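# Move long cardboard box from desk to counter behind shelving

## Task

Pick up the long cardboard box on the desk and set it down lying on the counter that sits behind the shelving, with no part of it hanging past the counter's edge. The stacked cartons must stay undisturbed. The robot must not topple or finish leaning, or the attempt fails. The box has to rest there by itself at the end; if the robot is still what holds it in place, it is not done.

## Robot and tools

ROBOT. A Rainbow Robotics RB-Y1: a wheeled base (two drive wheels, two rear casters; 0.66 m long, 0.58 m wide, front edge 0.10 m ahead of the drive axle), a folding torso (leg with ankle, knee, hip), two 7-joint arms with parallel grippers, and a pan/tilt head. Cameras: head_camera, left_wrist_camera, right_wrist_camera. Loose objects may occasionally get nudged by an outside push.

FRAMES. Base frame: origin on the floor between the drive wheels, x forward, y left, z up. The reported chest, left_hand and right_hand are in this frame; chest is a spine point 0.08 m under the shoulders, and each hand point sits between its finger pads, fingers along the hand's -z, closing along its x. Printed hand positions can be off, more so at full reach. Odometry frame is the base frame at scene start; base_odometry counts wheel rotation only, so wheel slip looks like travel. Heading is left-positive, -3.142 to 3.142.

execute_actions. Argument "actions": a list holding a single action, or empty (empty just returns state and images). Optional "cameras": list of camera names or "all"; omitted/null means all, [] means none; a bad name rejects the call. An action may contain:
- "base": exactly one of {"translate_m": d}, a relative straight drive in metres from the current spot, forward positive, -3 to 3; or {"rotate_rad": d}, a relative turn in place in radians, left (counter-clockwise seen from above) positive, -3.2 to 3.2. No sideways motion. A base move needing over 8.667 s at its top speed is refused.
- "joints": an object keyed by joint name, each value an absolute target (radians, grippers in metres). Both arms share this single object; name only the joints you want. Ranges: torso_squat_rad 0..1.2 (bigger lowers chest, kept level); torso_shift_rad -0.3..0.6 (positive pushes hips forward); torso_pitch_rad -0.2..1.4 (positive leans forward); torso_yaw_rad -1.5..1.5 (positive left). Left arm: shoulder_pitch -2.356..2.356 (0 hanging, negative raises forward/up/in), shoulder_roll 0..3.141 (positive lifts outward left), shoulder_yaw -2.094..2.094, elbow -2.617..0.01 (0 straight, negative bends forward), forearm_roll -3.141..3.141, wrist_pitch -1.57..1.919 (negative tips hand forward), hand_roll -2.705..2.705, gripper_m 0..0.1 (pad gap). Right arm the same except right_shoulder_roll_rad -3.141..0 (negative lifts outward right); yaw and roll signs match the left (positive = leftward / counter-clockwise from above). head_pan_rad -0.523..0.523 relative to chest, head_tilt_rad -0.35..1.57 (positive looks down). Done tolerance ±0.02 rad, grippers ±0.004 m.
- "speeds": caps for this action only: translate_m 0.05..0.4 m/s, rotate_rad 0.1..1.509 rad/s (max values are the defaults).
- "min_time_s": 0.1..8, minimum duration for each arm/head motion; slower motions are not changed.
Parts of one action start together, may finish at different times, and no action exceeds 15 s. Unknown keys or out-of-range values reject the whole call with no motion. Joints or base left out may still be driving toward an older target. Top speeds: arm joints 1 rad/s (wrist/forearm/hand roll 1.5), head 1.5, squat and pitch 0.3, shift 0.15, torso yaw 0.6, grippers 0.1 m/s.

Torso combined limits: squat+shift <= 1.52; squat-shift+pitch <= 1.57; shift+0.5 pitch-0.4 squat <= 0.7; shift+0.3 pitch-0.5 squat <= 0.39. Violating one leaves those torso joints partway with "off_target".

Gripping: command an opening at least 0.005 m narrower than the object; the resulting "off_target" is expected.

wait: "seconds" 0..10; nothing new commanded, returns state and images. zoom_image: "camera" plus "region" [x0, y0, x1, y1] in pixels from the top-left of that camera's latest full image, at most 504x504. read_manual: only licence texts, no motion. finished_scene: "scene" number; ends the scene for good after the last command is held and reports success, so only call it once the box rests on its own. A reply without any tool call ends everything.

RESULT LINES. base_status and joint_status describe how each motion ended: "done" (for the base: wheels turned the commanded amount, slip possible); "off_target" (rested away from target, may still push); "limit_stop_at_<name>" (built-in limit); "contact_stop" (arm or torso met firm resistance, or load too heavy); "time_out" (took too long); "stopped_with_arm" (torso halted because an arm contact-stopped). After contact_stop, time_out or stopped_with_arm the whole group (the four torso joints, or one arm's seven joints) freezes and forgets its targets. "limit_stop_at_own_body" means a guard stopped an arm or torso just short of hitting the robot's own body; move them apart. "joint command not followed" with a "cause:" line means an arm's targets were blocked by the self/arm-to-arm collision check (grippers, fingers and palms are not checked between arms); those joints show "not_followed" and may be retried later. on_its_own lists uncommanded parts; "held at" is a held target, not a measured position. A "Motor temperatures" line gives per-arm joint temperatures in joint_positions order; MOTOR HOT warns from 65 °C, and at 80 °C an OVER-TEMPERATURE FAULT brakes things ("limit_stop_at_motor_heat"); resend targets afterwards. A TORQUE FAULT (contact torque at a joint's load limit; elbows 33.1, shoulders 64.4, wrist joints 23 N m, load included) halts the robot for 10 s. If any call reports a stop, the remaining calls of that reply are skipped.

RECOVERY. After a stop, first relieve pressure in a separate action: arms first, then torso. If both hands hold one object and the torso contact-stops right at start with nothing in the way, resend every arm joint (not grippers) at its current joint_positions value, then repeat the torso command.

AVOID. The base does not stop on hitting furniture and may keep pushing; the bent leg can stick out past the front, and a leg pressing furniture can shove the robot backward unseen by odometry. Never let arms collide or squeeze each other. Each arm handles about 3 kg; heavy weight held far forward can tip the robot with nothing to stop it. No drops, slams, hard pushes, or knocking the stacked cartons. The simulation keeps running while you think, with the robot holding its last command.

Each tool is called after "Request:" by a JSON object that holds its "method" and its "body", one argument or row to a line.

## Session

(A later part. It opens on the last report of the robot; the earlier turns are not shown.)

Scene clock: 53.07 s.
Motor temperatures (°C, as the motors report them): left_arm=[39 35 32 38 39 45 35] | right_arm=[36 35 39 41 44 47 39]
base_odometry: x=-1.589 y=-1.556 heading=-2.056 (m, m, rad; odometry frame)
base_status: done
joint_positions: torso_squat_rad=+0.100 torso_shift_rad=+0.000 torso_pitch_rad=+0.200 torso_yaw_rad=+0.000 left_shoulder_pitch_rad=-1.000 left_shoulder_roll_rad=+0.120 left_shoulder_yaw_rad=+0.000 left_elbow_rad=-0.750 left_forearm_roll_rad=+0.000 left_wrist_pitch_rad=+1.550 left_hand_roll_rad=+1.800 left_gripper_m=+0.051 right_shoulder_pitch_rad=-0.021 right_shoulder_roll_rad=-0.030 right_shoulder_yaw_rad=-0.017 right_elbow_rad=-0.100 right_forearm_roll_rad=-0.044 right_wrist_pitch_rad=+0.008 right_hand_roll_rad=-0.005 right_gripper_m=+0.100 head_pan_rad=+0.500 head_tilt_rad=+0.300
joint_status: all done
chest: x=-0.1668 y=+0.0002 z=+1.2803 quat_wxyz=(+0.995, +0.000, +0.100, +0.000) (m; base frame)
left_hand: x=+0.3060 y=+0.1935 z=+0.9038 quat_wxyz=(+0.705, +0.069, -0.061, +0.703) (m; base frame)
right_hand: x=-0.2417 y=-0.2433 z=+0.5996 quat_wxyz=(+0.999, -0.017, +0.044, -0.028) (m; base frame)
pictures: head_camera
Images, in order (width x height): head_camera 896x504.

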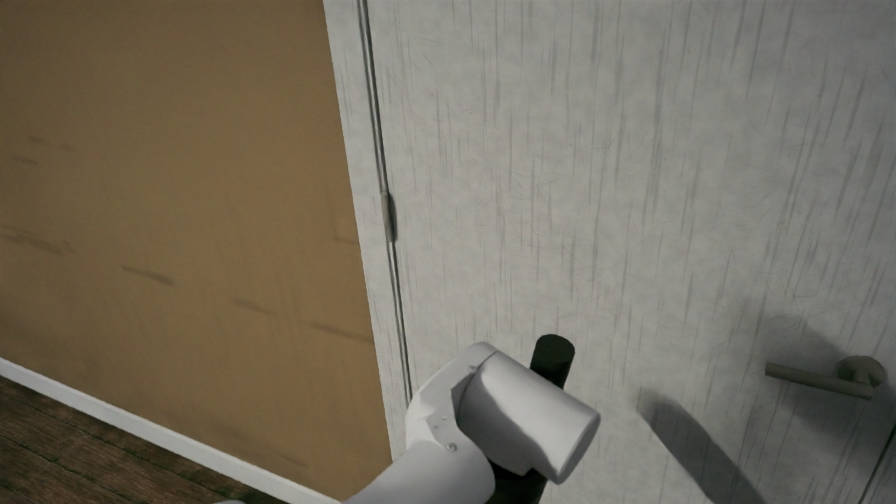

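Request:
{"method": "execute_actions", "body": {
  "actions": [
    {"base":{"rotate_rad":0.8},"joints":{"head_pan_rad":0.2},"speeds":{"rotate_rad":0.7}}
  ]
}}

Request:
{"method": "execute_actions", "body": {
  "actions": [
    {"base":{"translate_m":0.65}}
  ],
  "cameras": ["head_camera"]
}}

Request:
{"method": "execute_actions", "body": {
  "actions": [
    {"base":{"rotate_rad":0.77},"joints":{"head_pan_rad":0},"speeds":{"rotate_rad":0.7}}
  ],
  "cameras": ["head_camera"]
}}

Scene clock: 56.07 s.
Motor temperatures (°C, as the motors report them): left_arm=[39 35 32 38 39 45 35] | right_arm=[36 35 39 41 44 47 39]
base_odometry: x=-1.589 y=-1.555 heading=-1.256 (m, m, rad; odometry frame)
base_status: done
joint_positions: torso_squat_rad=+0.100 torso_shift_rad=+0.000 torso_pitch_rad=+0.200 torso_yaw_rad=+0.000 left_shoulder_pitch_rad=-1.000 left_shoulder_roll_rad=+0.120 left_shoulder_yaw_rad=+0.000 left_elbow_rad=-0.750 left_forearm_roll_rad=+0.000 left_wrist_pitch_rad=+1.550 left_hand_roll_rad=+1.800 left_gripper_m=+0.051 right_shoulder_pitch_rad=-0.021 right_shoulder_roll_rad=-0.030 right_shoulder_yaw_rad=-0.017 right_elbow_rad=-0.100 right_forearm_roll_rad=-0.044 right_wrist_pitch_rad=+0.008 right_hand_roll_rad=-0.005 right_gripper_m=+0.100 head_pan_rad=+0.200 head_tilt_rad=+0.300
joint_status: all done
chest: x=-0.1668 y=+0.0001 z=+1.2803 quat_wxyz=(+0.995, +0.000, +0.100, +0.000) (m; base frame)
left_hand: x=+0.3060 y=+0.1935 z=+0.9038 quat_wxyz=(+0.705, +0.069, -0.061, +0.703) (m; base frame)
right_hand: x=-0.2417 y=-0.2433 z=+0.5996 quat_wxyz=(+0.999, -0.017, +0.044, -0.028) (m; base frame)
pictures: head_camera, left_wrist_camera, right_wrist_camera
Images, in order (width x height): head_camera 896x504, left_wrist_camera 644x364, right_wrist_camera 644x364.

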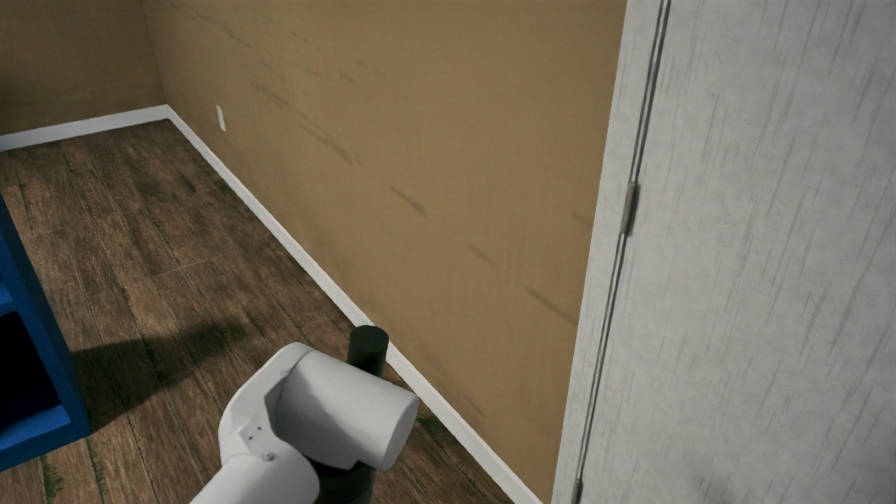

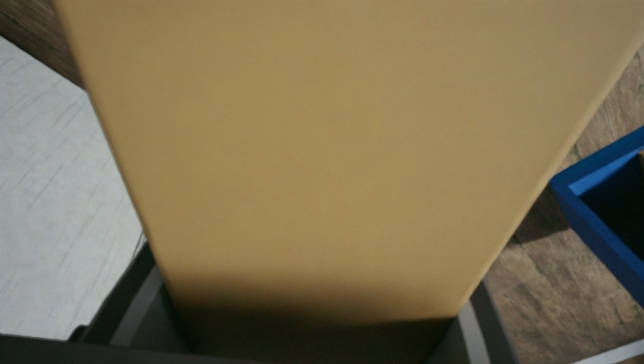

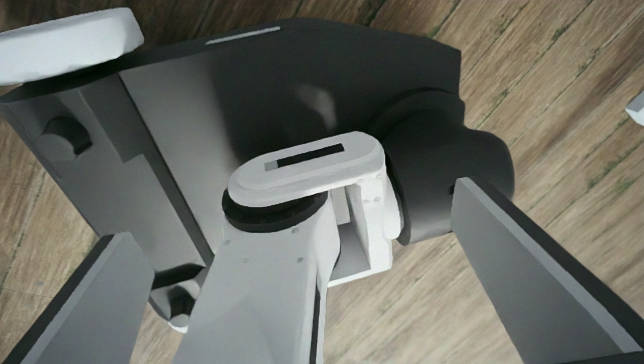

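Scene clock: 59.43 s.
Motor temperatures (°C, as the motors report them): left_arm=[39 35 32 38 39 45 35] | right_arm=[36 35 39 41 44 47 39]
base_odometry: x=-1.388 y=-2.173 heading=-1.257 (m, m, rad; odometry frame)
base_status: done
joint_positions: torso_squat_rad=+0.100 torso_shift_rad=+0.000 torso_pitch_rad=+0.200 torso_yaw_rad=+0.000 left_shoulder_pitch_rad=-1.000 left_shoulder_roll_rad=+0.120 left_shoulder_yaw_rad=+0.000 left_elbow_rad=-0.750 left_forearm_roll_rad=+0.000 left_wrist_pitch_rad=+1.550 left_hand_roll_rad=+1.800 left_gripper_m=+0.051 right_shoulder_pitch_rad=-0.021 right_shoulder_roll_rad=-0.030 right_shoulder_yaw_rad=-0.017 right_elbow_rad=-0.100 right_forearm_roll_rad=-0.044 right_wrist_pitch_rad=+0.008 right_hand_roll_rad=-0.005 right_gripper_m=+0.100 head_pan_rad=+0.200 head_tilt_rad=+0.300
joint_status: not commanded
chest: x=-0.1668 y=+0.0002 z=+1.2803 quat_wxyz=(+0.995, +0.000, +0.100, +0.000) (m; base frame)
left_hand: x=+0.3060 y=+0.1935 z=+0.9037 quat_wxyz=(+0.705, +0.069, -0.061, +0.703) (m; base frame)
right_hand: x=-0.2417 y=-0.2433 z=+0.5996 quat_wxyz=(+0.999, -0.017, +0.044, -0.028) (m; base frame)
pictures: head_camera
Images, in order (width x height): head_camera 896x504.

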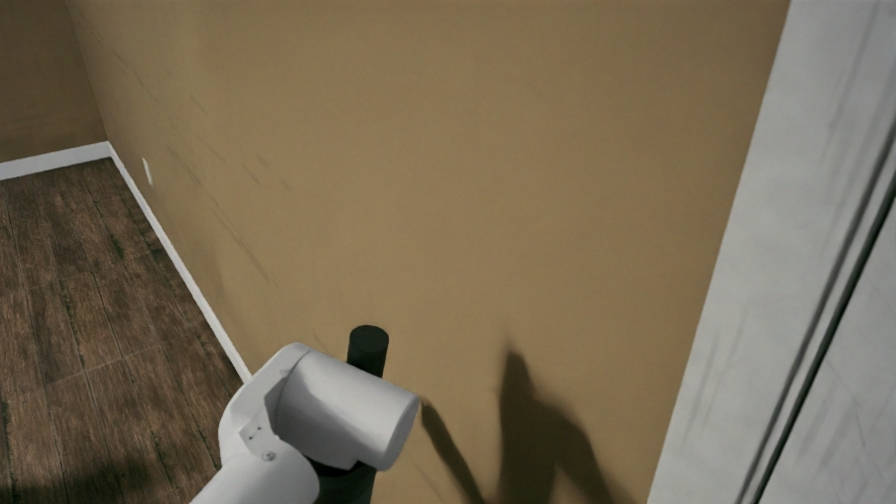

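Scene clock: 62.27 s.
Motor temperatures (°C, as the motors report them): left_arm=[39 35 32 38 39 45 35] | right_arm=[36 35 39 41 44 47 39]
base_odometry: x=-1.387 y=-2.173 heading=-0.488 (m, m, rad; odometry frame)
base_status: done
joint_positions: torso_squat_rad=+0.100 torso_shift_rad=+0.000 torso_pitch_rad=+0.200 torso_yaw_rad=+0.000 left_shoulder_pitch_rad=-1.000 left_shoulder_roll_rad=+0.120 left_shoulder_yaw_rad=+0.000 left_elbow_rad=-0.750 left_forearm_roll_rad=+0.000 left_wrist_pitch_rad=+1.550 left_hand_roll_rad=+1.800 left_gripper_m=+0.051 right_shoulder_pitch_rad=-0.021 right_shoulder_roll_rad=-0.030 right_shoulder_yaw_rad=-0.017 right_elbow_rad=-0.100 right_forearm_roll_rad=-0.044 right_wrist_pitch_rad=+0.008 right_hand_roll_rad=-0.005 right_gripper_m=+0.100 head_pan_rad=+0.000 head_tilt_rad=+0.300
joint_status: all done
chest: x=-0.1669 y=+0.0002 z=+1.2803 quat_wxyz=(+0.995, +0.000, +0.100, +0.000) (m; base frame)
left_hand: x=+0.3060 y=+0.1935 z=+0.9038 quat_wxyz=(+0.705, +0.069, -0.061, +0.703) (m; base frame)
right_hand: x=-0.2417 y=-0.2433 z=+0.5996 quat_wxyz=(+0.999, -0.017, +0.044, -0.028) (m; base frame)
pictures: head_camera
Images, in order (width x height): head_camera 896x504.

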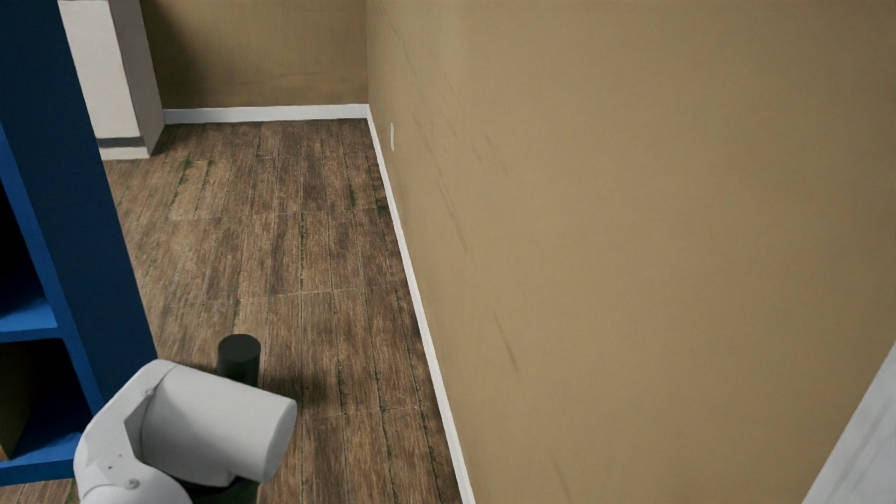

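Request:
{"method": "execute_actions", "body": {
  "actions": [
    {"joints":{"head_tilt_rad":0.9,"head_pan_rad":-0.2}}
  ]
}}

Scene clock: 63.47 s.
Motor temperatures (°C, as the motors report them): left_arm=[39 35 32 38 39 45 35] | right_arm=[36 35 39 41 44 47 39]
base_odometry: x=-1.387 y=-2.173 heading=-0.488 (m, m, rad; odometry frame)
base_status: not commanded
joint_positions: torso_squat_rad=+0.100 torso_shift_rad=+0.000 torso_pitch_rad=+0.200 torso_yaw_rad=+0.000 left_shoulder_pitch_rad=-1.000 left_shoulder_roll_rad=+0.120 left_shoulder_yaw_rad=+0.000 left_elbow_rad=-0.750 left_forearm_roll_rad=+0.000 left_wrist_pitch_rad=+1.550 left_hand_roll_rad=+1.800 left_gripper_m=+0.051 right_shoulder_pitch_rad=-0.021 right_shoulder_roll_rad=-0.030 right_shoulder_yaw_rad=-0.017 right_elbow_rad=-0.100 right_forearm_roll_rad=-0.044 right_wrist_pitch_rad=+0.008 right_hand_roll_rad=-0.005 right_gripper_m=+0.100 head_pan_rad=-0.200 head_tilt_rad=+0.900
joint_status: all done
chest: x=-0.1669 y=+0.0002 z=+1.2803 quat_wxyz=(+0.995, +0.000, +0.100, +0.000) (m; base frame)
left_hand: x=+0.3060 y=+0.1935 z=+0.9038 quat_wxyz=(+0.705, +0.069, -0.061, +0.703) (m; base frame)
right_hand: x=-0.2417 y=-0.2433 z=+0.5996 quat_wxyz=(+0.999, -0.017, +0.044, -0.028) (m; base frame)
pictures: head_camera, left_wrist_camera, right_wrist_camera
Images, in order (width x height): head_camera 896x504, left_wrist_camera 644x364, right_wrist_camera 644x364.

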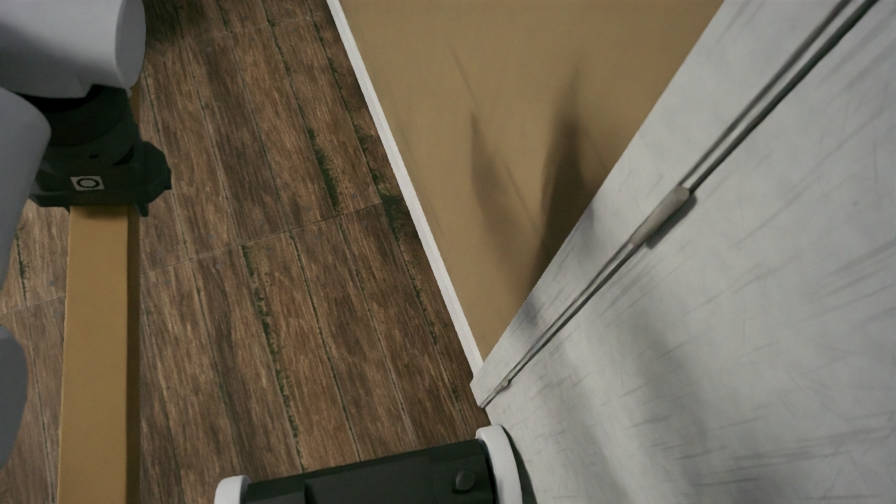

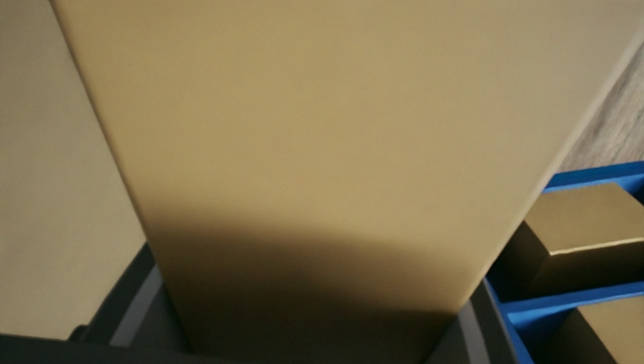

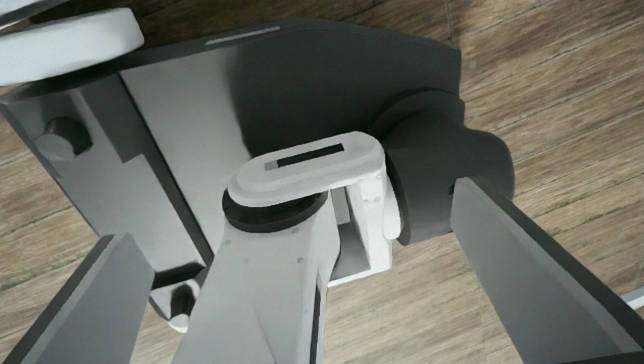

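Request:
{"method": "execute_actions", "body": {
  "actions": [
    {"base":{"rotate_rad":-0.35},"speeds":{"rotate_rad":0.5}}
  ],
  "cameras": []
}}

Request:
{"method": "execute_actions", "body": {
  "actions": [
    {"base":{"translate_m":-0.55}}
  ],
  "cameras": []
}}

Request:
{"method": "execute_actions", "body": {
  "actions": [
    {"base":{"rotate_rad":0.4},"joints":{"head_tilt_rad":0.45,"head_pan_rad":0},"speeds":{"rotate_rad":0.5}}
  ],
  "cameras": ["head_camera"]
}}

Scene clock: 66.10 s.
Motor temperatures (°C, as the motors report them): left_arm=[39 35 32 38 39 45 35] | right_arm=[36 35 39 41 44 47 39]
base_odometry: x=-1.387 y=-2.173 heading=-0.837 (m, m, rad; odometry frame)
base_status: done
joint_positions: torso_squat_rad=+0.100 torso_shift_rad=+0.000 torso_pitch_rad=+0.200 torso_yaw_rad=+0.000 left_shoulder_pitch_rad=-1.000 left_shoulder_roll_rad=+0.120 left_shoulder_yaw_rad=+0.000 left_elbow_rad=-0.750 left_forearm_roll_rad=+0.000 left_wrist_pitch_rad=+1.550 left_hand_roll_rad=+1.800 left_gripper_m=+0.051 right_shoulder_pitch_rad=-0.021 right_shoulder_roll_rad=-0.030 right_shoulder_yaw_rad=-0.017 right_elbow_rad=-0.100 right_forearm_roll_rad=-0.044 right_wrist_pitch_rad=+0.008 right_hand_roll_rad=-0.005 right_gripper_m=+0.100 head_pan_rad=-0.200 head_tilt_rad=+0.900
joint_status: not commanded
chest: x=-0.1669 y=+0.0002 z=+1.2803 quat_wxyz=(+0.995, +0.000, +0.100, +0.000) (m; base frame)
left_hand: x=+0.3060 y=+0.1935 z=+0.9038 quat_wxyz=(+0.705, +0.069, -0.061, +0.703) (m; base frame)
right_hand: x=-0.2417 y=-0.2433 z=+0.5996 quat_wxyz=(+0.999, -0.017, +0.044, -0.028) (m; base frame)
pictures: none
No camera images: the call's "cameras" was empty. Leave "cameras" out to get every camera's image.

Scene clock: 69.27 s.
Motor temperatures (°C, as the motors report them): left_arm=[39 35 32 38 39 45 35] | right_arm=[36 35 39 41 44 47 39]
base_odometry: x=-1.756 y=-1.765 heading=-0.835 (m, m, rad; odometry frame)
base_status: done
joint_positions: torso_squat_rad=+0.100 torso_shift_rad=+0.000 torso_pitch_rad=+0.200 torso_yaw_rad=+0.000 left_shoulder_pitch_rad=-1.000 left_shoulder_roll_rad=+0.120 left_shoulder_yaw_rad=+0.000 left_elbow_rad=-0.750 left_forearm_roll_rad=+0.000 left_wrist_pitch_rad=+1.550 left_hand_roll_rad=+1.800 left_gripper_m=+0.051 right_shoulder_pitch_rad=-0.021 right_shoulder_roll_rad=-0.030 right_shoulder_yaw_rad=-0.017 right_elbow_rad=-0.100 right_forearm_roll_rad=-0.044 right_wrist_pitch_rad=+0.008 right_hand_roll_rad=-0.005 right_gripper_m=+0.100 head_pan_rad=-0.200 head_tilt_rad=+0.900
joint_status: not commanded
chest: x=-0.1669 y=+0.0002 z=+1.2803 quat_wxyz=(+0.995, +0.000, +0.100, +0.000) (m; base frame)
left_hand: x=+0.3060 y=+0.1936 z=+0.9038 quat_wxyz=(+0.705, +0.069, -0.061, +0.703) (m; base frame)
right_hand: x=-0.2417 y=-0.2433 z=+0.5996 quat_wxyz=(+0.999, -0.017, +0.044, -0.028) (m; base frame)
pictures: none
No camera images: the call's "cameras" was empty. Leave "cameras" out to get every camera's image.

Scene clock: 71.40 s.
Motor temperatures (°C, as the motors report them): left_arm=[39 35 32 38 39 45 35] | right_arm=[36 35 39 41 44 47 39]
base_odometry: x=-1.756 y=-1.764 heading=-0.436 (m, m, rad; odometry frame)
base_status: done
joint_positions: torso_squat_rad=+0.100 torso_shift_rad=+0.000 torso_pitch_rad=+0.200 torso_yaw_rad=+0.000 left_shoulder_pitch_rad=-1.000 left_shoulder_roll_rad=+0.120 left_shoulder_yaw_rad=+0.000 left_elbow_rad=-0.750 left_forearm_roll_rad=+0.000 left_wrist_pitch_rad=+1.550 left_hand_roll_rad=+1.800 left_gripper_m=+0.051 right_shoulder_pitch_rad=-0.021 right_shoulder_roll_rad=-0.030 right_shoulder_yaw_rad=-0.017 right_elbow_rad=-0.100 right_forearm_roll_rad=-0.044 right_wrist_pitch_rad=+0.008 right_hand_roll_rad=-0.005 right_gripper_m=+0.100 head_pan_rad=+0.000 head_tilt_rad=+0.450
joint_status: all done
chest: x=-0.1669 y=+0.0001 z=+1.2803 quat_wxyz=(+0.995, +0.000, +0.100, +0.000) (m; base frame)
left_hand: x=+0.3060 y=+0.1935 z=+0.9038 quat_wxyz=(+0.705, +0.069, -0.061, +0.703) (m; base frame)
right_hand: x=-0.2417 y=-0.2433 z=+0.5996 quat_wxyz=(+0.999, -0.017, +0.044, -0.028) (m; base frame)
pictures: head_camera
Images, in order (width x height): head_camera 896x504.

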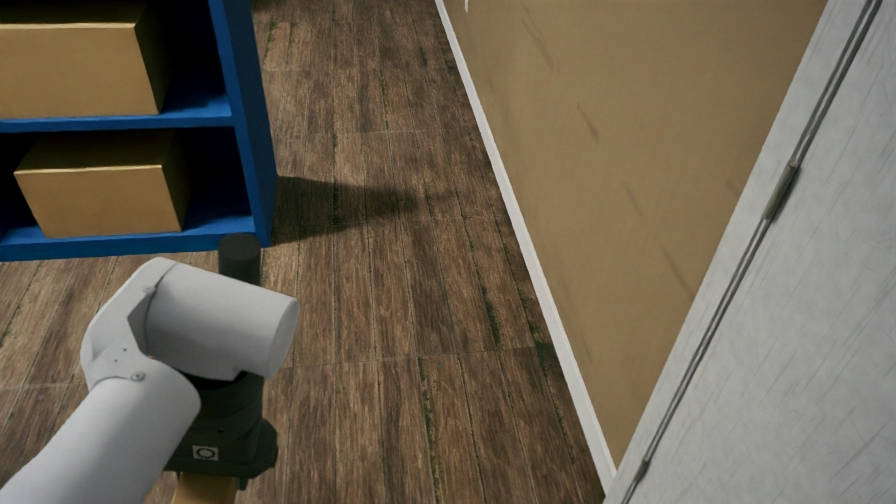

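Request:
{"method": "execute_actions", "body": {
  "actions": [
    {"base":{"rotate_rad":0.1},"joints":{"head_tilt_rad":0.3}}
  ],
  "cameras": []
}}

Request:
{"method": "execute_actions", "body": {
  "actions": [
    {"base":{"translate_m":1.4}}
  ],
  "cameras": ["head_camera"]
}}

Scene clock: 72.80 s.
Motor temperatures (°C, as the motors report them): left_arm=[39 35 32 38 39 45 35] | right_arm=[36 35 39 41 44 47 39]
base_odometry: x=-1.756 y=-1.764 heading=-0.336 (m, m, rad; odometry frame)
base_status: done
joint_positions: torso_squat_rad=+0.100 torso_shift_rad=+0.000 torso_pitch_rad=+0.200 torso_yaw_rad=+0.000 left_shoulder_pitch_rad=-1.000 left_shoulder_roll_rad=+0.120 left_shoulder_yaw_rad=+0.000 left_elbow_rad=-0.750 left_forearm_roll_rad=+0.000 left_wrist_pitch_rad=+1.550 left_hand_roll_rad=+1.800 left_gripper_m=+0.051 right_shoulder_pitch_rad=-0.021 right_shoulder_roll_rad=-0.030 right_shoulder_yaw_rad=-0.017 right_elbow_rad=-0.100 right_forearm_roll_rad=-0.044 right_wrist_pitch_rad=+0.008 right_hand_roll_rad=-0.005 right_gripper_m=+0.100 head_pan_rad=+0.000 head_tilt_rad=+0.300
joint_status: all done
chest: x=-0.1669 y=+0.0001 z=+1.2803 quat_wxyz=(+0.995, +0.000, +0.100, +0.000) (m; base frame)
left_hand: x=+0.3060 y=+0.1935 z=+0.9038 quat_wxyz=(+0.705, +0.069, -0.061, +0.703) (m; base frame)
right_hand: x=-0.2417 y=-0.2433 z=+0.5996 quat_wxyz=(+0.999, -0.017, +0.044, -0.028) (m; base frame)
pictures: none
No camera images: the call's "cameras" was empty. Leave "cameras" out to get every camera's image.

Scene clock: 77.87 s.
Motor temperatures (°C, as the motors report them): left_arm=[39 35 32 38 39 45 35] | right_arm=[36 35 39 41 44 47 39]
base_odometry: x=-0.435 y=-2.226 heading=-0.336 (m, m, rad; odometry frame)
base_status: done
joint_positions: torso_squat_rad=+0.100 torso_shift_rad=+0.000 torso_pitch_rad=+0.200 torso_yaw_rad=+0.000 left_shoulder_pitch_rad=-1.000 left_shoulder_roll_rad=+0.120 left_shoulder_yaw_rad=+0.000 left_elbow_rad=-0.750 left_forearm_roll_rad=+0.000 left_wrist_pitch_rad=+1.550 left_hand_roll_rad=+1.800 left_gripper_m=+0.051 right_shoulder_pitch_rad=-0.021 right_shoulder_roll_rad=-0.030 right_shoulder_yaw_rad=-0.017 right_elbow_rad=-0.100 right_forearm_roll_rad=-0.044 right_wrist_pitch_rad=+0.008 right_hand_roll_rad=-0.005 right_gripper_m=+0.100 head_pan_rad=+0.000 head_tilt_rad=+0.300
joint_status: not commanded
chest: x=-0.1668 y=+0.0001 z=+1.2803 quat_wxyz=(+0.995, +0.000, +0.100, +0.000) (m; base frame)
left_hand: x=+0.3060 y=+0.1935 z=+0.9038 quat_wxyz=(+0.705, +0.069, -0.061, +0.703) (m; base frame)
right_hand: x=-0.2417 y=-0.2433 z=+0.5996 quat_wxyz=(+0.999, -0.017, +0.044, -0.028) (m; base frame)
pictures: head_camera
Images, in order (width x height): head_camera 896x504.

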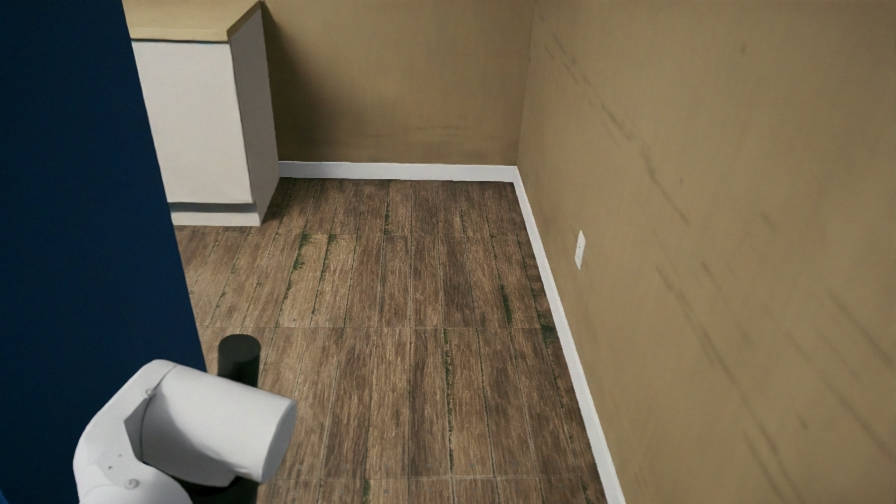

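Request:
{"method": "execute_actions", "body": {
  "actions": [
    {"base":{"translate_m":1.7},"joints":{"head_pan_rad":0.5,"head_tilt_rad":0.35}}
  ],
  "cameras": ["head_camera"]
}}

Scene clock: 83.80 s.
Motor temperatures (°C, as the motors report them): left_arm=[40 35 32 38 39 45 35] | right_arm=[36 35 39 41 44 47 39]
base_odometry: x=+1.171 y=-2.785 heading=-0.335 (m, m, rad; odometry frame)
base_status: done
joint_positions: torso_squat_rad=+0.100 torso_shift_rad=+0.000 torso_pitch_rad=+0.200 torso_yaw_rad=+0.000 left_shoulder_pitch_rad=-1.000 left_shoulder_roll_rad=+0.120 left_shoulder_yaw_rad=+0.000 left_elbow_rad=-0.750 left_forearm_roll_rad=+0.000 left_wrist_pitch_rad=+1.550 left_hand_roll_rad=+1.800 left_gripper_m=+0.051 right_shoulder_pitch_rad=-0.021 right_shoulder_roll_rad=-0.030 right_shoulder_yaw_rad=-0.017 right_elbow_rad=-0.100 right_forearm_roll_rad=-0.044 right_wrist_pitch_rad=+0.008 right_hand_roll_rad=-0.005 right_gripper_m=+0.100 head_pan_rad=+0.500 head_tilt_rad=+0.350
joint_status: all done
chest: x=-0.1668 y=+0.0001 z=+1.2803 quat_wxyz=(+0.995, +0.000, +0.100, +0.000) (m; base frame)
left_hand: x=+0.3060 y=+0.1935 z=+0.9038 quat_wxyz=(+0.705, +0.069, -0.061, +0.703) (m; base frame)
right_hand: x=-0.2417 y=-0.2433 z=+0.5996 quat_wxyz=(+0.999, -0.017, +0.044, -0.028) (m; base frame)
pictures: head_camera
Images, in order (width x height): head_camera 896x504.

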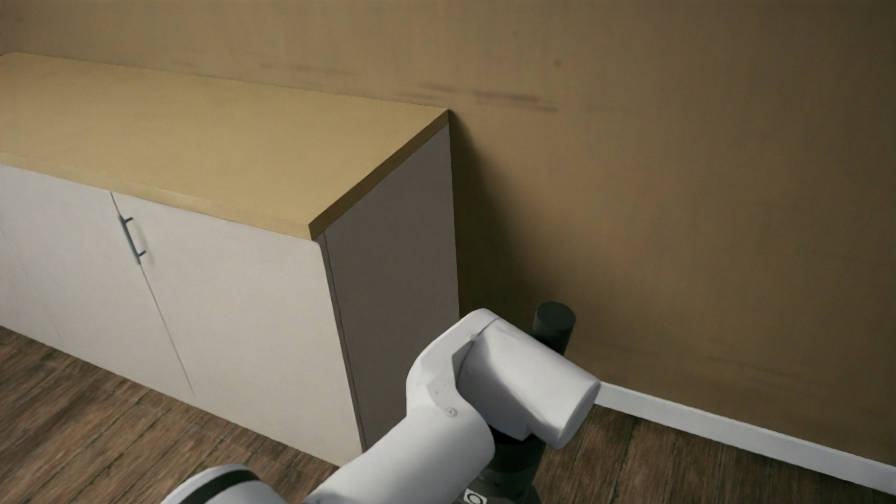

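Request:
{"method": "execute_actions", "body": {
  "actions": [
    {"joints":{"torso_pitch_rad":0.08,"left_shoulder_pitch_rad":-1.1,"left_elbow_rad":-0.7,"left_wrist_pitch_rad":1.72},"min_time_s":1.5}
  ],
  "cameras": []
}}

Request:
{"method": "execute_actions", "body": {
  "actions": [
    {"base":{"rotate_rad":1.57},"joints":{"head_pan_rad":-0.4},"speeds":{"rotate_rad":0.7}}
  ]
}}

Scene clock: 85.83 s.
Motor temperatures (°C, as the motors report them): left_arm=[40 35 32 38 39 45 35] | right_arm=[36 35 39 41 44 47 39]
base_odometry: x=+1.171 y=-2.785 heading=-0.335 (m, m, rad; odometry frame)
base_status: not commanded
joint_positions: torso_squat_rad=+0.100 torso_shift_rad=+0.000 torso_pitch_rad=+0.080 torso_yaw_rad=+0.000 left_shoulder_pitch_rad=-1.100 left_shoulder_roll_rad=+0.120 left_shoulder_yaw_rad=+0.000 left_elbow_rad=-0.700 left_forearm_roll_rad=+0.000 left_wrist_pitch_rad=+1.720 left_hand_roll_rad=+1.800 left_gripper_m=+0.051 right_shoulder_pitch_rad=-0.021 right_shoulder_roll_rad=-0.030 right_shoulder_yaw_rad=-0.017 right_elbow_rad=-0.100 right_forearm_roll_rad=-0.044 right_wrist_pitch_rad=+0.008 right_hand_roll_rad=-0.005 right_gripper_m=+0.100 head_pan_rad=+0.500 head_tilt_rad=+0.350
joint_status: all done
chest: x=-0.2036 y=+0.0001 z=+1.2854 quat_wxyz=(+0.999, +0.000, +0.040, +0.000) (m; base frame)
left_hand: x=+0.2960 y=+0.1894 z=+1.0027 quat_wxyz=(+0.700, +0.084, -0.078, +0.705) (m; base frame)
right_hand: x=-0.1964 y=-0.2433 z=+0.6007 quat_wxyz=(+0.999, -0.015, -0.016, -0.029) (m; base frame)
pictures: none
No camera images: the call's "cameras" was empty. Leave "cameras" out to get every camera's image.

Scene clock: 89.93 s.
Motor temperatures (°C, as the motors report them): left_arm=[40 35 32 38 39 45 35] | right_arm=[36 35 39 41 44 47 39]
base_odometry: x=+1.171 y=-2.785 heading=+1.234 (m, m, rad; odometry frame)
base_status: done
joint_positions: torso_squat_rad=+0.100 torso_shift_rad=+0.000 torso_pitch_rad=+0.080 torso_yaw_rad=+0.000 left_shoulder_pitch_rad=-1.100 left_shoulder_roll_rad=+0.120 left_shoulder_yaw_rad=+0.000 left_elbow_rad=-0.700 left_forearm_roll_rad=+0.000 left_wrist_pitch_rad=+1.720 left_hand_roll_rad=+1.800 left_gripper_m=+0.051 right_shoulder_pitch_rad=-0.021 right_shoulder_roll_rad=-0.030 right_shoulder_yaw_rad=-0.017 right_elbow_rad=-0.100 right_forearm_roll_rad=-0.044 right_wrist_pitch_rad=+0.008 right_hand_roll_rad=-0.005 right_gripper_m=+0.100 head_pan_rad=-0.400 head_tilt_rad=+0.350
joint_status: all done
chest: x=-0.2035 y=+0.0001 z=+1.2854 quat_wxyz=(+0.999, +0.000, +0.040, +0.000) (m; base frame)
left_hand: x=+0.2961 y=+0.1894 z=+1.0027 quat_wxyz=(+0.700, +0.084, -0.078, +0.705) (m; base frame)
right_hand: x=-0.1964 y=-0.2434 z=+0.6007 quat_wxyz=(+0.999, -0.015, -0.016, -0.029) (m; base frame)
pictures: head_camera, left_wrist_camera, right_wrist_camera
Images, in order (width x height): head_camera 896x504, left_wrist_camera 644x364, right_wrist_camera 644x364.

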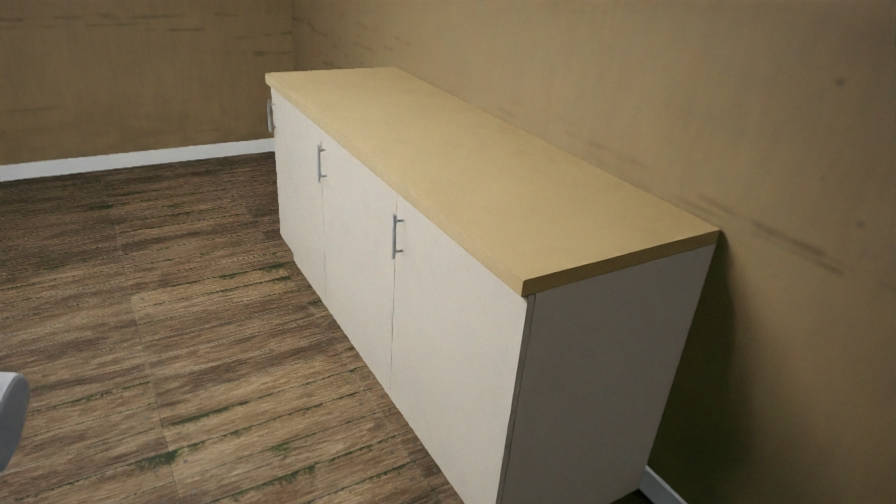

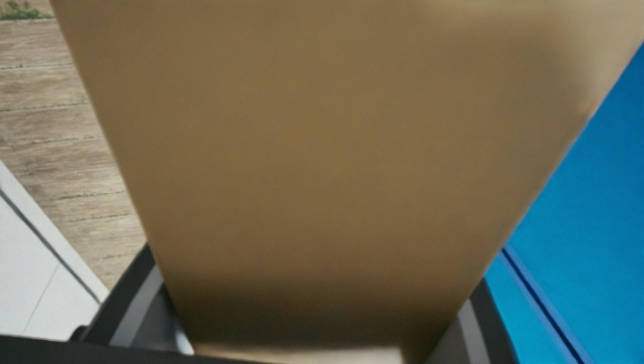

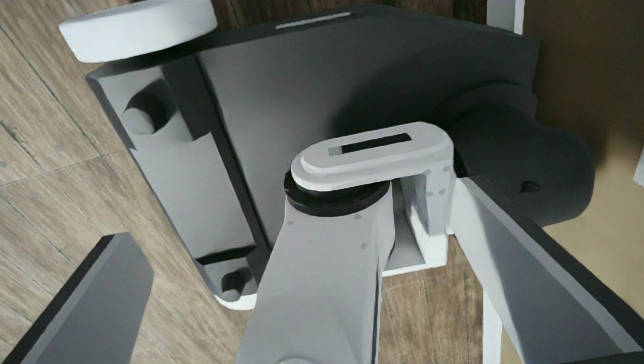

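Request:
{"method": "execute_actions", "body": {
  "actions": [
    {"base":{"translate_m":1.45}}
  ],
  "cameras": ["head_camera"]
}}

Request:
{"method": "execute_actions", "body": {
  "actions": [
    {"base":{"rotate_rad":-1.57},"joints":{"left_hand_roll_rad":0.23,"head_pan_rad":0,"head_tilt_rad":0.7},"speeds":{"rotate_rad":0.6},"min_time_s":3.5}
  ]
}}

Scene clock: 95.23 s.
Motor temperatures (°C, as the motors report them): left_arm=[40 35 32 38 39 45 35] | right_arm=[36 35 39 41 44 47 39]
base_odometry: x=+1.649 y=-1.416 heading=+1.235 (m, m, rad; odometry frame)
base_status: done
joint_positions: torso_squat_rad=+0.100 torso_shift_rad=+0.000 torso_pitch_rad=+0.080 torso_yaw_rad=+0.000 left_shoulder_pitch_rad=-1.100 left_shoulder_roll_rad=+0.120 left_shoulder_yaw_rad=+0.000 left_elbow_rad=-0.700 left_forearm_roll_rad=+0.000 left_wrist_pitch_rad=+1.720 left_hand_roll_rad=+1.800 left_gripper_m=+0.051 right_shoulder_pitch_rad=-0.021 right_shoulder_roll_rad=-0.030 right_shoulder_yaw_rad=-0.017 right_elbow_rad=-0.100 right_forearm_roll_rad=-0.044 right_wrist_pitch_rad=+0.008 right_hand_roll_rad=-0.005 right_gripper_m=+0.100 head_pan_rad=-0.400 head_tilt_rad=+0.350
joint_status: not commanded
chest: x=-0.2036 y=+0.0001 z=+1.2854 quat_wxyz=(+0.999, +0.000, +0.040, +0.000) (m; base frame)
left_hand: x=+0.2961 y=+0.1894 z=+1.0027 quat_wxyz=(+0.700, +0.084, -0.078, +0.705) (m; base frame)
right_hand: x=-0.1964 y=-0.2434 z=+0.6007 quat_wxyz=(+0.999, -0.015, -0.016, -0.029) (m; base frame)
pictures: head_camera
Images, in order (width x height): head_camera 896x504.

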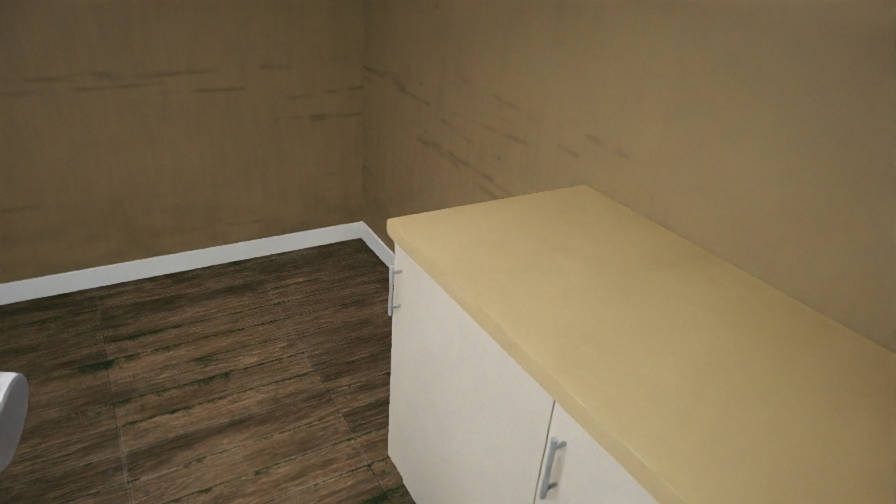

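Scene clock: 99.40 s.
Motor temperatures (°C, as the motors report them): left_arm=[40 35 32 38 39 45 35] | right_arm=[36 35 39 41 44 47 39]
base_odometry: x=+1.649 y=-1.417 heading=-0.335 (m, m, rad; odometry frame)
base_status: done
joint_positions: torso_squat_rad=+0.100 torso_shift_rad=+0.000 torso_pitch_rad=+0.080 torso_yaw_rad=+0.000 left_shoulder_pitch_rad=-1.100 left_shoulder_roll_rad=+0.120 left_shoulder_yaw_rad=+0.000 left_elbow_rad=-0.700 left_forearm_roll_rad=+0.000 left_wrist_pitch_rad=+1.720 left_hand_roll_rad=+0.230 left_gripper_m=+0.051 right_shoulder_pitch_rad=-0.021 right_shoulder_roll_rad=-0.030 right_shoulder_yaw_rad=-0.017 right_elbow_rad=-0.100 right_forearm_roll_rad=-0.044 right_wrist_pitch_rad=+0.008 right_hand_roll_rad=-0.005 right_gripper_m=+0.100 head_pan_rad=+0.000 head_tilt_rad=+0.700
joint_status: all done
chest: x=-0.2036 y=+0.0002 z=+1.2854 quat_wxyz=(+0.999, +0.000, +0.040, +0.000) (m; base frame)
left_hand: x=+0.2961 y=+0.1894 z=+1.0027 quat_wxyz=(+0.993, +0.114, +0.004, +0.004) (m; base frame)
right_hand: x=-0.1964 y=-0.2434 z=+0.6007 quat_wxyz=(+0.999, -0.015, -0.016, -0.029) (m; base frame)
pictures: head_camera, left_wrist_camera, right_wrist_camera
Images, in order (width x height): head_camera 896x504, left_wrist_camera 644x364, right_wrist_camera 644x364.

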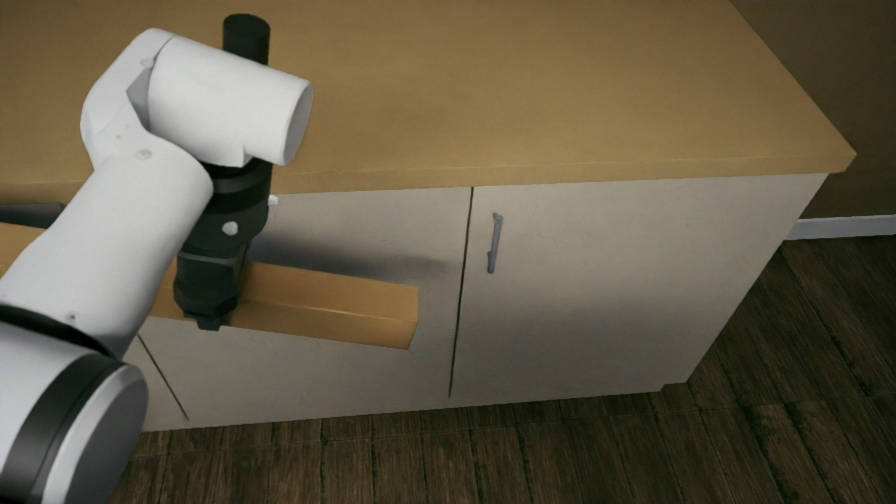

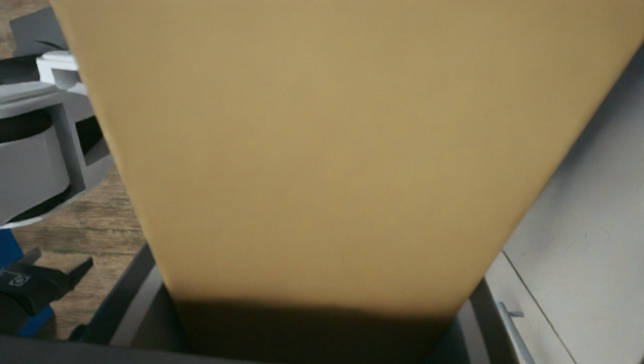

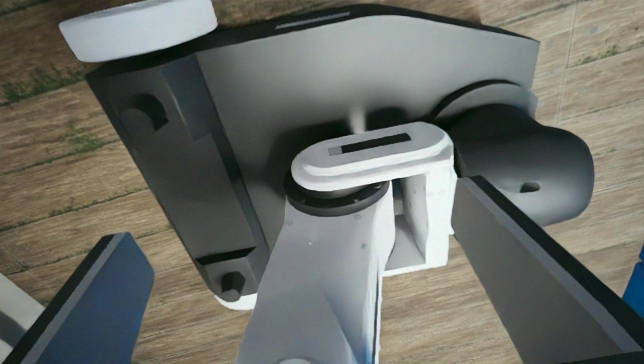

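Request:
{"method": "execute_actions", "body": {
  "actions": [
    {"joints":{"left_forearm_roll_rad":0.23,"head_tilt_rad":0.55},"min_time_s":1}
  ]
}}

Scene clock: 100.83 s.
Motor temperatures (°C, as the motors report them): left_arm=[40 35 32 38 39 45 35] | right_arm=[36 35 39 41 44 47 39]
base_odometry: x=+1.649 y=-1.417 heading=-0.335 (m, m, rad; odometry frame)
base_status: not commanded
joint_positions: torso_squat_rad=+0.100 torso_shift_rad=+0.000 torso_pitch_rad=+0.080 torso_yaw_rad=+0.000 left_shoulder_pitch_rad=-1.100 left_shoulder_roll_rad=+0.120 left_shoulder_yaw_rad=+0.000 left_elbow_rad=-0.700 left_forearm_roll_rad=+0.230 left_wrist_pitch_rad=+1.720 left_hand_roll_rad=+0.230 left_gripper_m=+0.051 right_shoulder_pitch_rad=-0.021 right_shoulder_roll_rad=-0.030 right_shoulder_yaw_rad=-0.017 right_elbow_rad=-0.100 right_forearm_roll_rad=-0.044 right_wrist_pitch_rad=+0.008 right_hand_roll_rad=-0.005 right_gripper_m=+0.100 head_pan_rad=+0.000 head_tilt_rad=+0.550
joint_status: all done
chest: x=-0.2036 y=+0.0002 z=+1.2854 quat_wxyz=(+0.999, +0.000, +0.040, +0.000) (m; base frame)
left_hand: x=+0.2838 y=+0.1389 z=+0.9971 quat_wxyz=(+0.999, +0.004, +0.032, -0.009) (m; base frame)
right_hand: x=-0.1964 y=-0.2434 z=+0.6007 quat_wxyz=(+0.999, -0.015, -0.016, -0.029) (m; base frame)
pictures: head_camera, left_wrist_camera, right_wrist_camera
Images, in order (width x height): head_camera 896x504, left_wrist_camera 644x364, right_wrist_camera 644x364.

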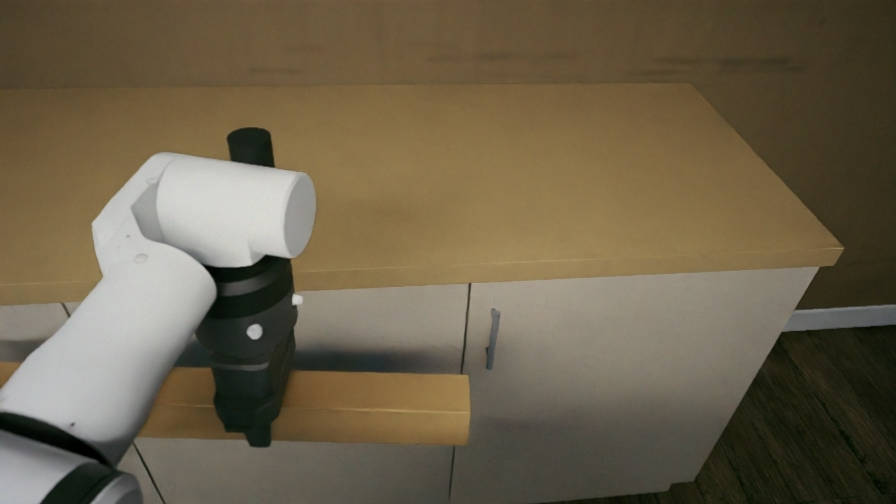

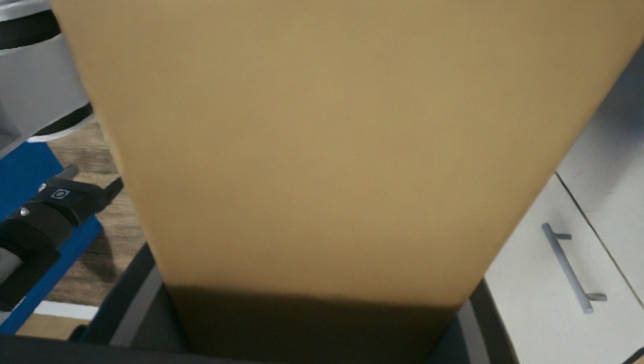

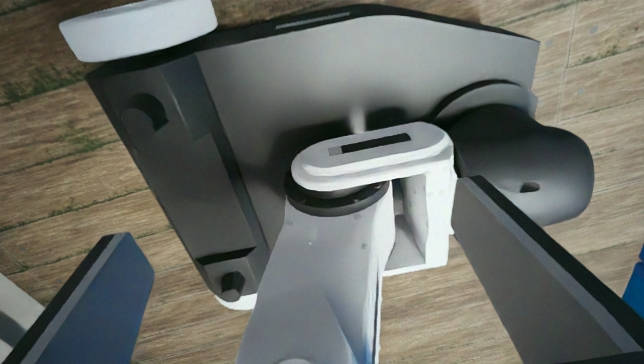

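Request:
{"method": "execute_actions", "body": {
  "actions": [
    {"joints":{"torso_pitch_rad":0.0,"left_wrist_pitch_rad":1.7}}
  ],
  "cameras": []
}}

Request:
{"method": "execute_actions", "body": {
  "actions": [
    {"base":{"translate_m":0.5},"joints":{"head_tilt_rad":0.8},"speeds":{"translate_m":0.2}}
  ]
}}

Scene clock: 102.03 s.
Motor temperatures (°C, as the motors report them): left_arm=[40 35 32 38 39 45 35] | right_arm=[36 35 39 41 44 47 39]
base_odometry: x=+1.649 y=-1.417 heading=-0.334 (m, m, rad; odometry frame)
base_status: not commanded
joint_positions: torso_squat_rad=+0.100 torso_shift_rad=+0.000 torso_pitch_rad=+0.000 torso_yaw_rad=+0.000 left_shoulder_pitch_rad=-1.100 left_shoulder_roll_rad=+0.120 left_shoulder_yaw_rad=+0.000 left_elbow_rad=-0.700 left_forearm_roll_rad=+0.230 left_wrist_pitch_rad=+1.700 left_hand_roll_rad=+0.230 left_gripper_m=+0.051 right_shoulder_pitch_rad=-0.021 right_shoulder_roll_rad=-0.030 right_shoulder_yaw_rad=-0.017 right_elbow_rad=-0.100 right_forearm_roll_rad=-0.044 right_wrist_pitch_rad=+0.008 right_hand_roll_rad=-0.005 right_gripper_m=+0.100 head_pan_rad=+0.000 head_tilt_rad=+0.550
joint_status: all done
chest: x=-0.2283 y=+0.0002 z=+1.2864 quat_wxyz=(+1.000, +0.000, +0.000, +0.000) (m; base frame)
left_hand: x=+0.2850 y=+0.1378 z=+1.0382 quat_wxyz=(+1.000, +0.002, -0.018, -0.009) (m; base frame)
right_hand: x=-0.1664 y=-0.2434 z=+0.6045 quat_wxyz=(+0.998, -0.014, -0.056, -0.029) (m; base frame)
pictures: none
No camera images: the call's "cameras" was empty. Leave "cameras" out to get every camera's image.

Scene clock: 108.00 s.
Motor temperatures (°C, as the motors report them): left_arm=[40 35 32 38 39 45 35] | right_arm=[36 35 39 41 44 47 39]
base_odometry: x=+2.120 y=-1.581 heading=-0.332 (m, m, rad; odometry frame)
base_status: translate_m time_out (by the wheels' count: +0.499 of +0.500)
joint_positions: torso_squat_rad=+0.100 torso_shift_rad=+0.000 torso_pitch_rad=+0.000 torso_yaw_rad=+0.000 left_shoulder_pitch_rad=-1.100 left_shoulder_roll_rad=+0.120 left_shoulder_yaw_rad=+0.000 left_elbow_rad=-0.700 left_forearm_roll_rad=+0.230 left_wrist_pitch_rad=+1.700 left_hand_roll_rad=+0.230 left_gripper_m=+0.051 right_shoulder_pitch_rad=-0.021 right_shoulder_roll_rad=-0.030 right_shoulder_yaw_rad=-0.017 right_elbow_rad=-0.100 right_forearm_roll_rad=-0.044 right_wrist_pitch_rad=+0.008 right_hand_roll_rad=-0.005 right_gripper_m=+0.100 head_pan_rad=+0.000 head_tilt_rad=+0.800
joint_status: all done
chest: x=-0.2282 y=+0.0002 z=+1.2864 quat_wxyz=(+1.000, +0.000, +0.000, +0.000) (m; base frame)
left_hand: x=+0.2851 y=+0.1377 z=+1.0380 quat_wxyz=(+1.000, +0.002, -0.018, -0.009) (m; base frame)
right_hand: x=-0.1664 y=-0.2434 z=+0.6045 quat_wxyz=(+0.998, -0.014, -0.056, -0.029) (m; base frame)
pictures: head_camera, left_wrist_camera, right_wrist_camera
Images, in order (width x height): head_camera 896x504, left_wrist_camera 644x364, right_wrist_camera 644x364.

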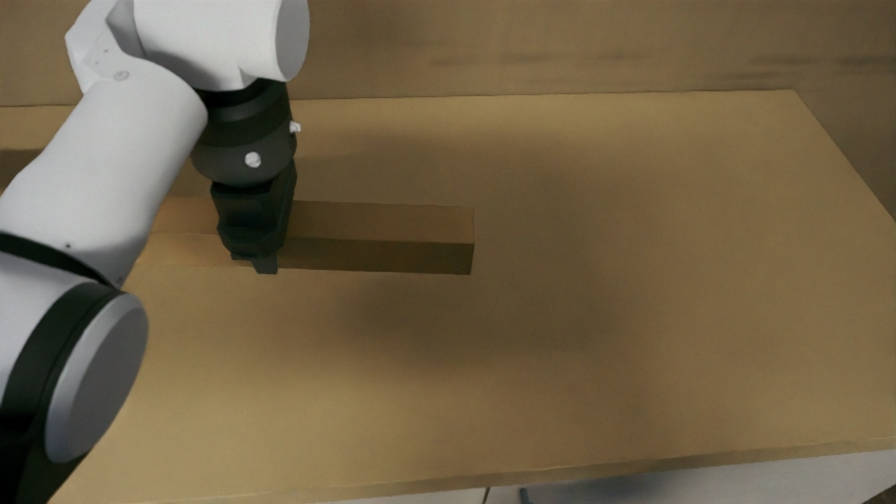

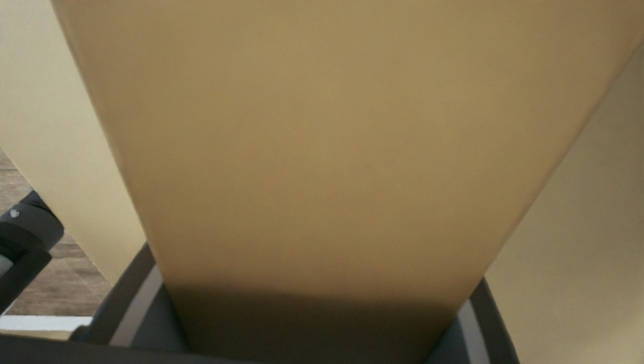

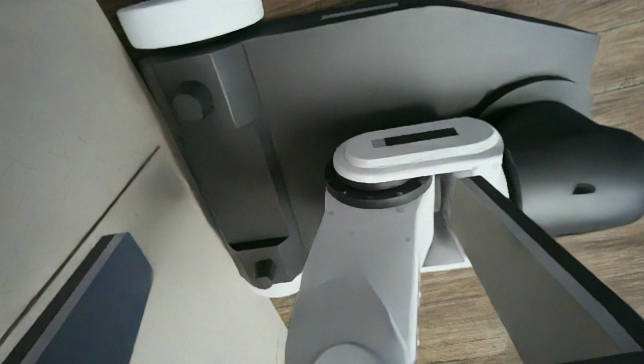

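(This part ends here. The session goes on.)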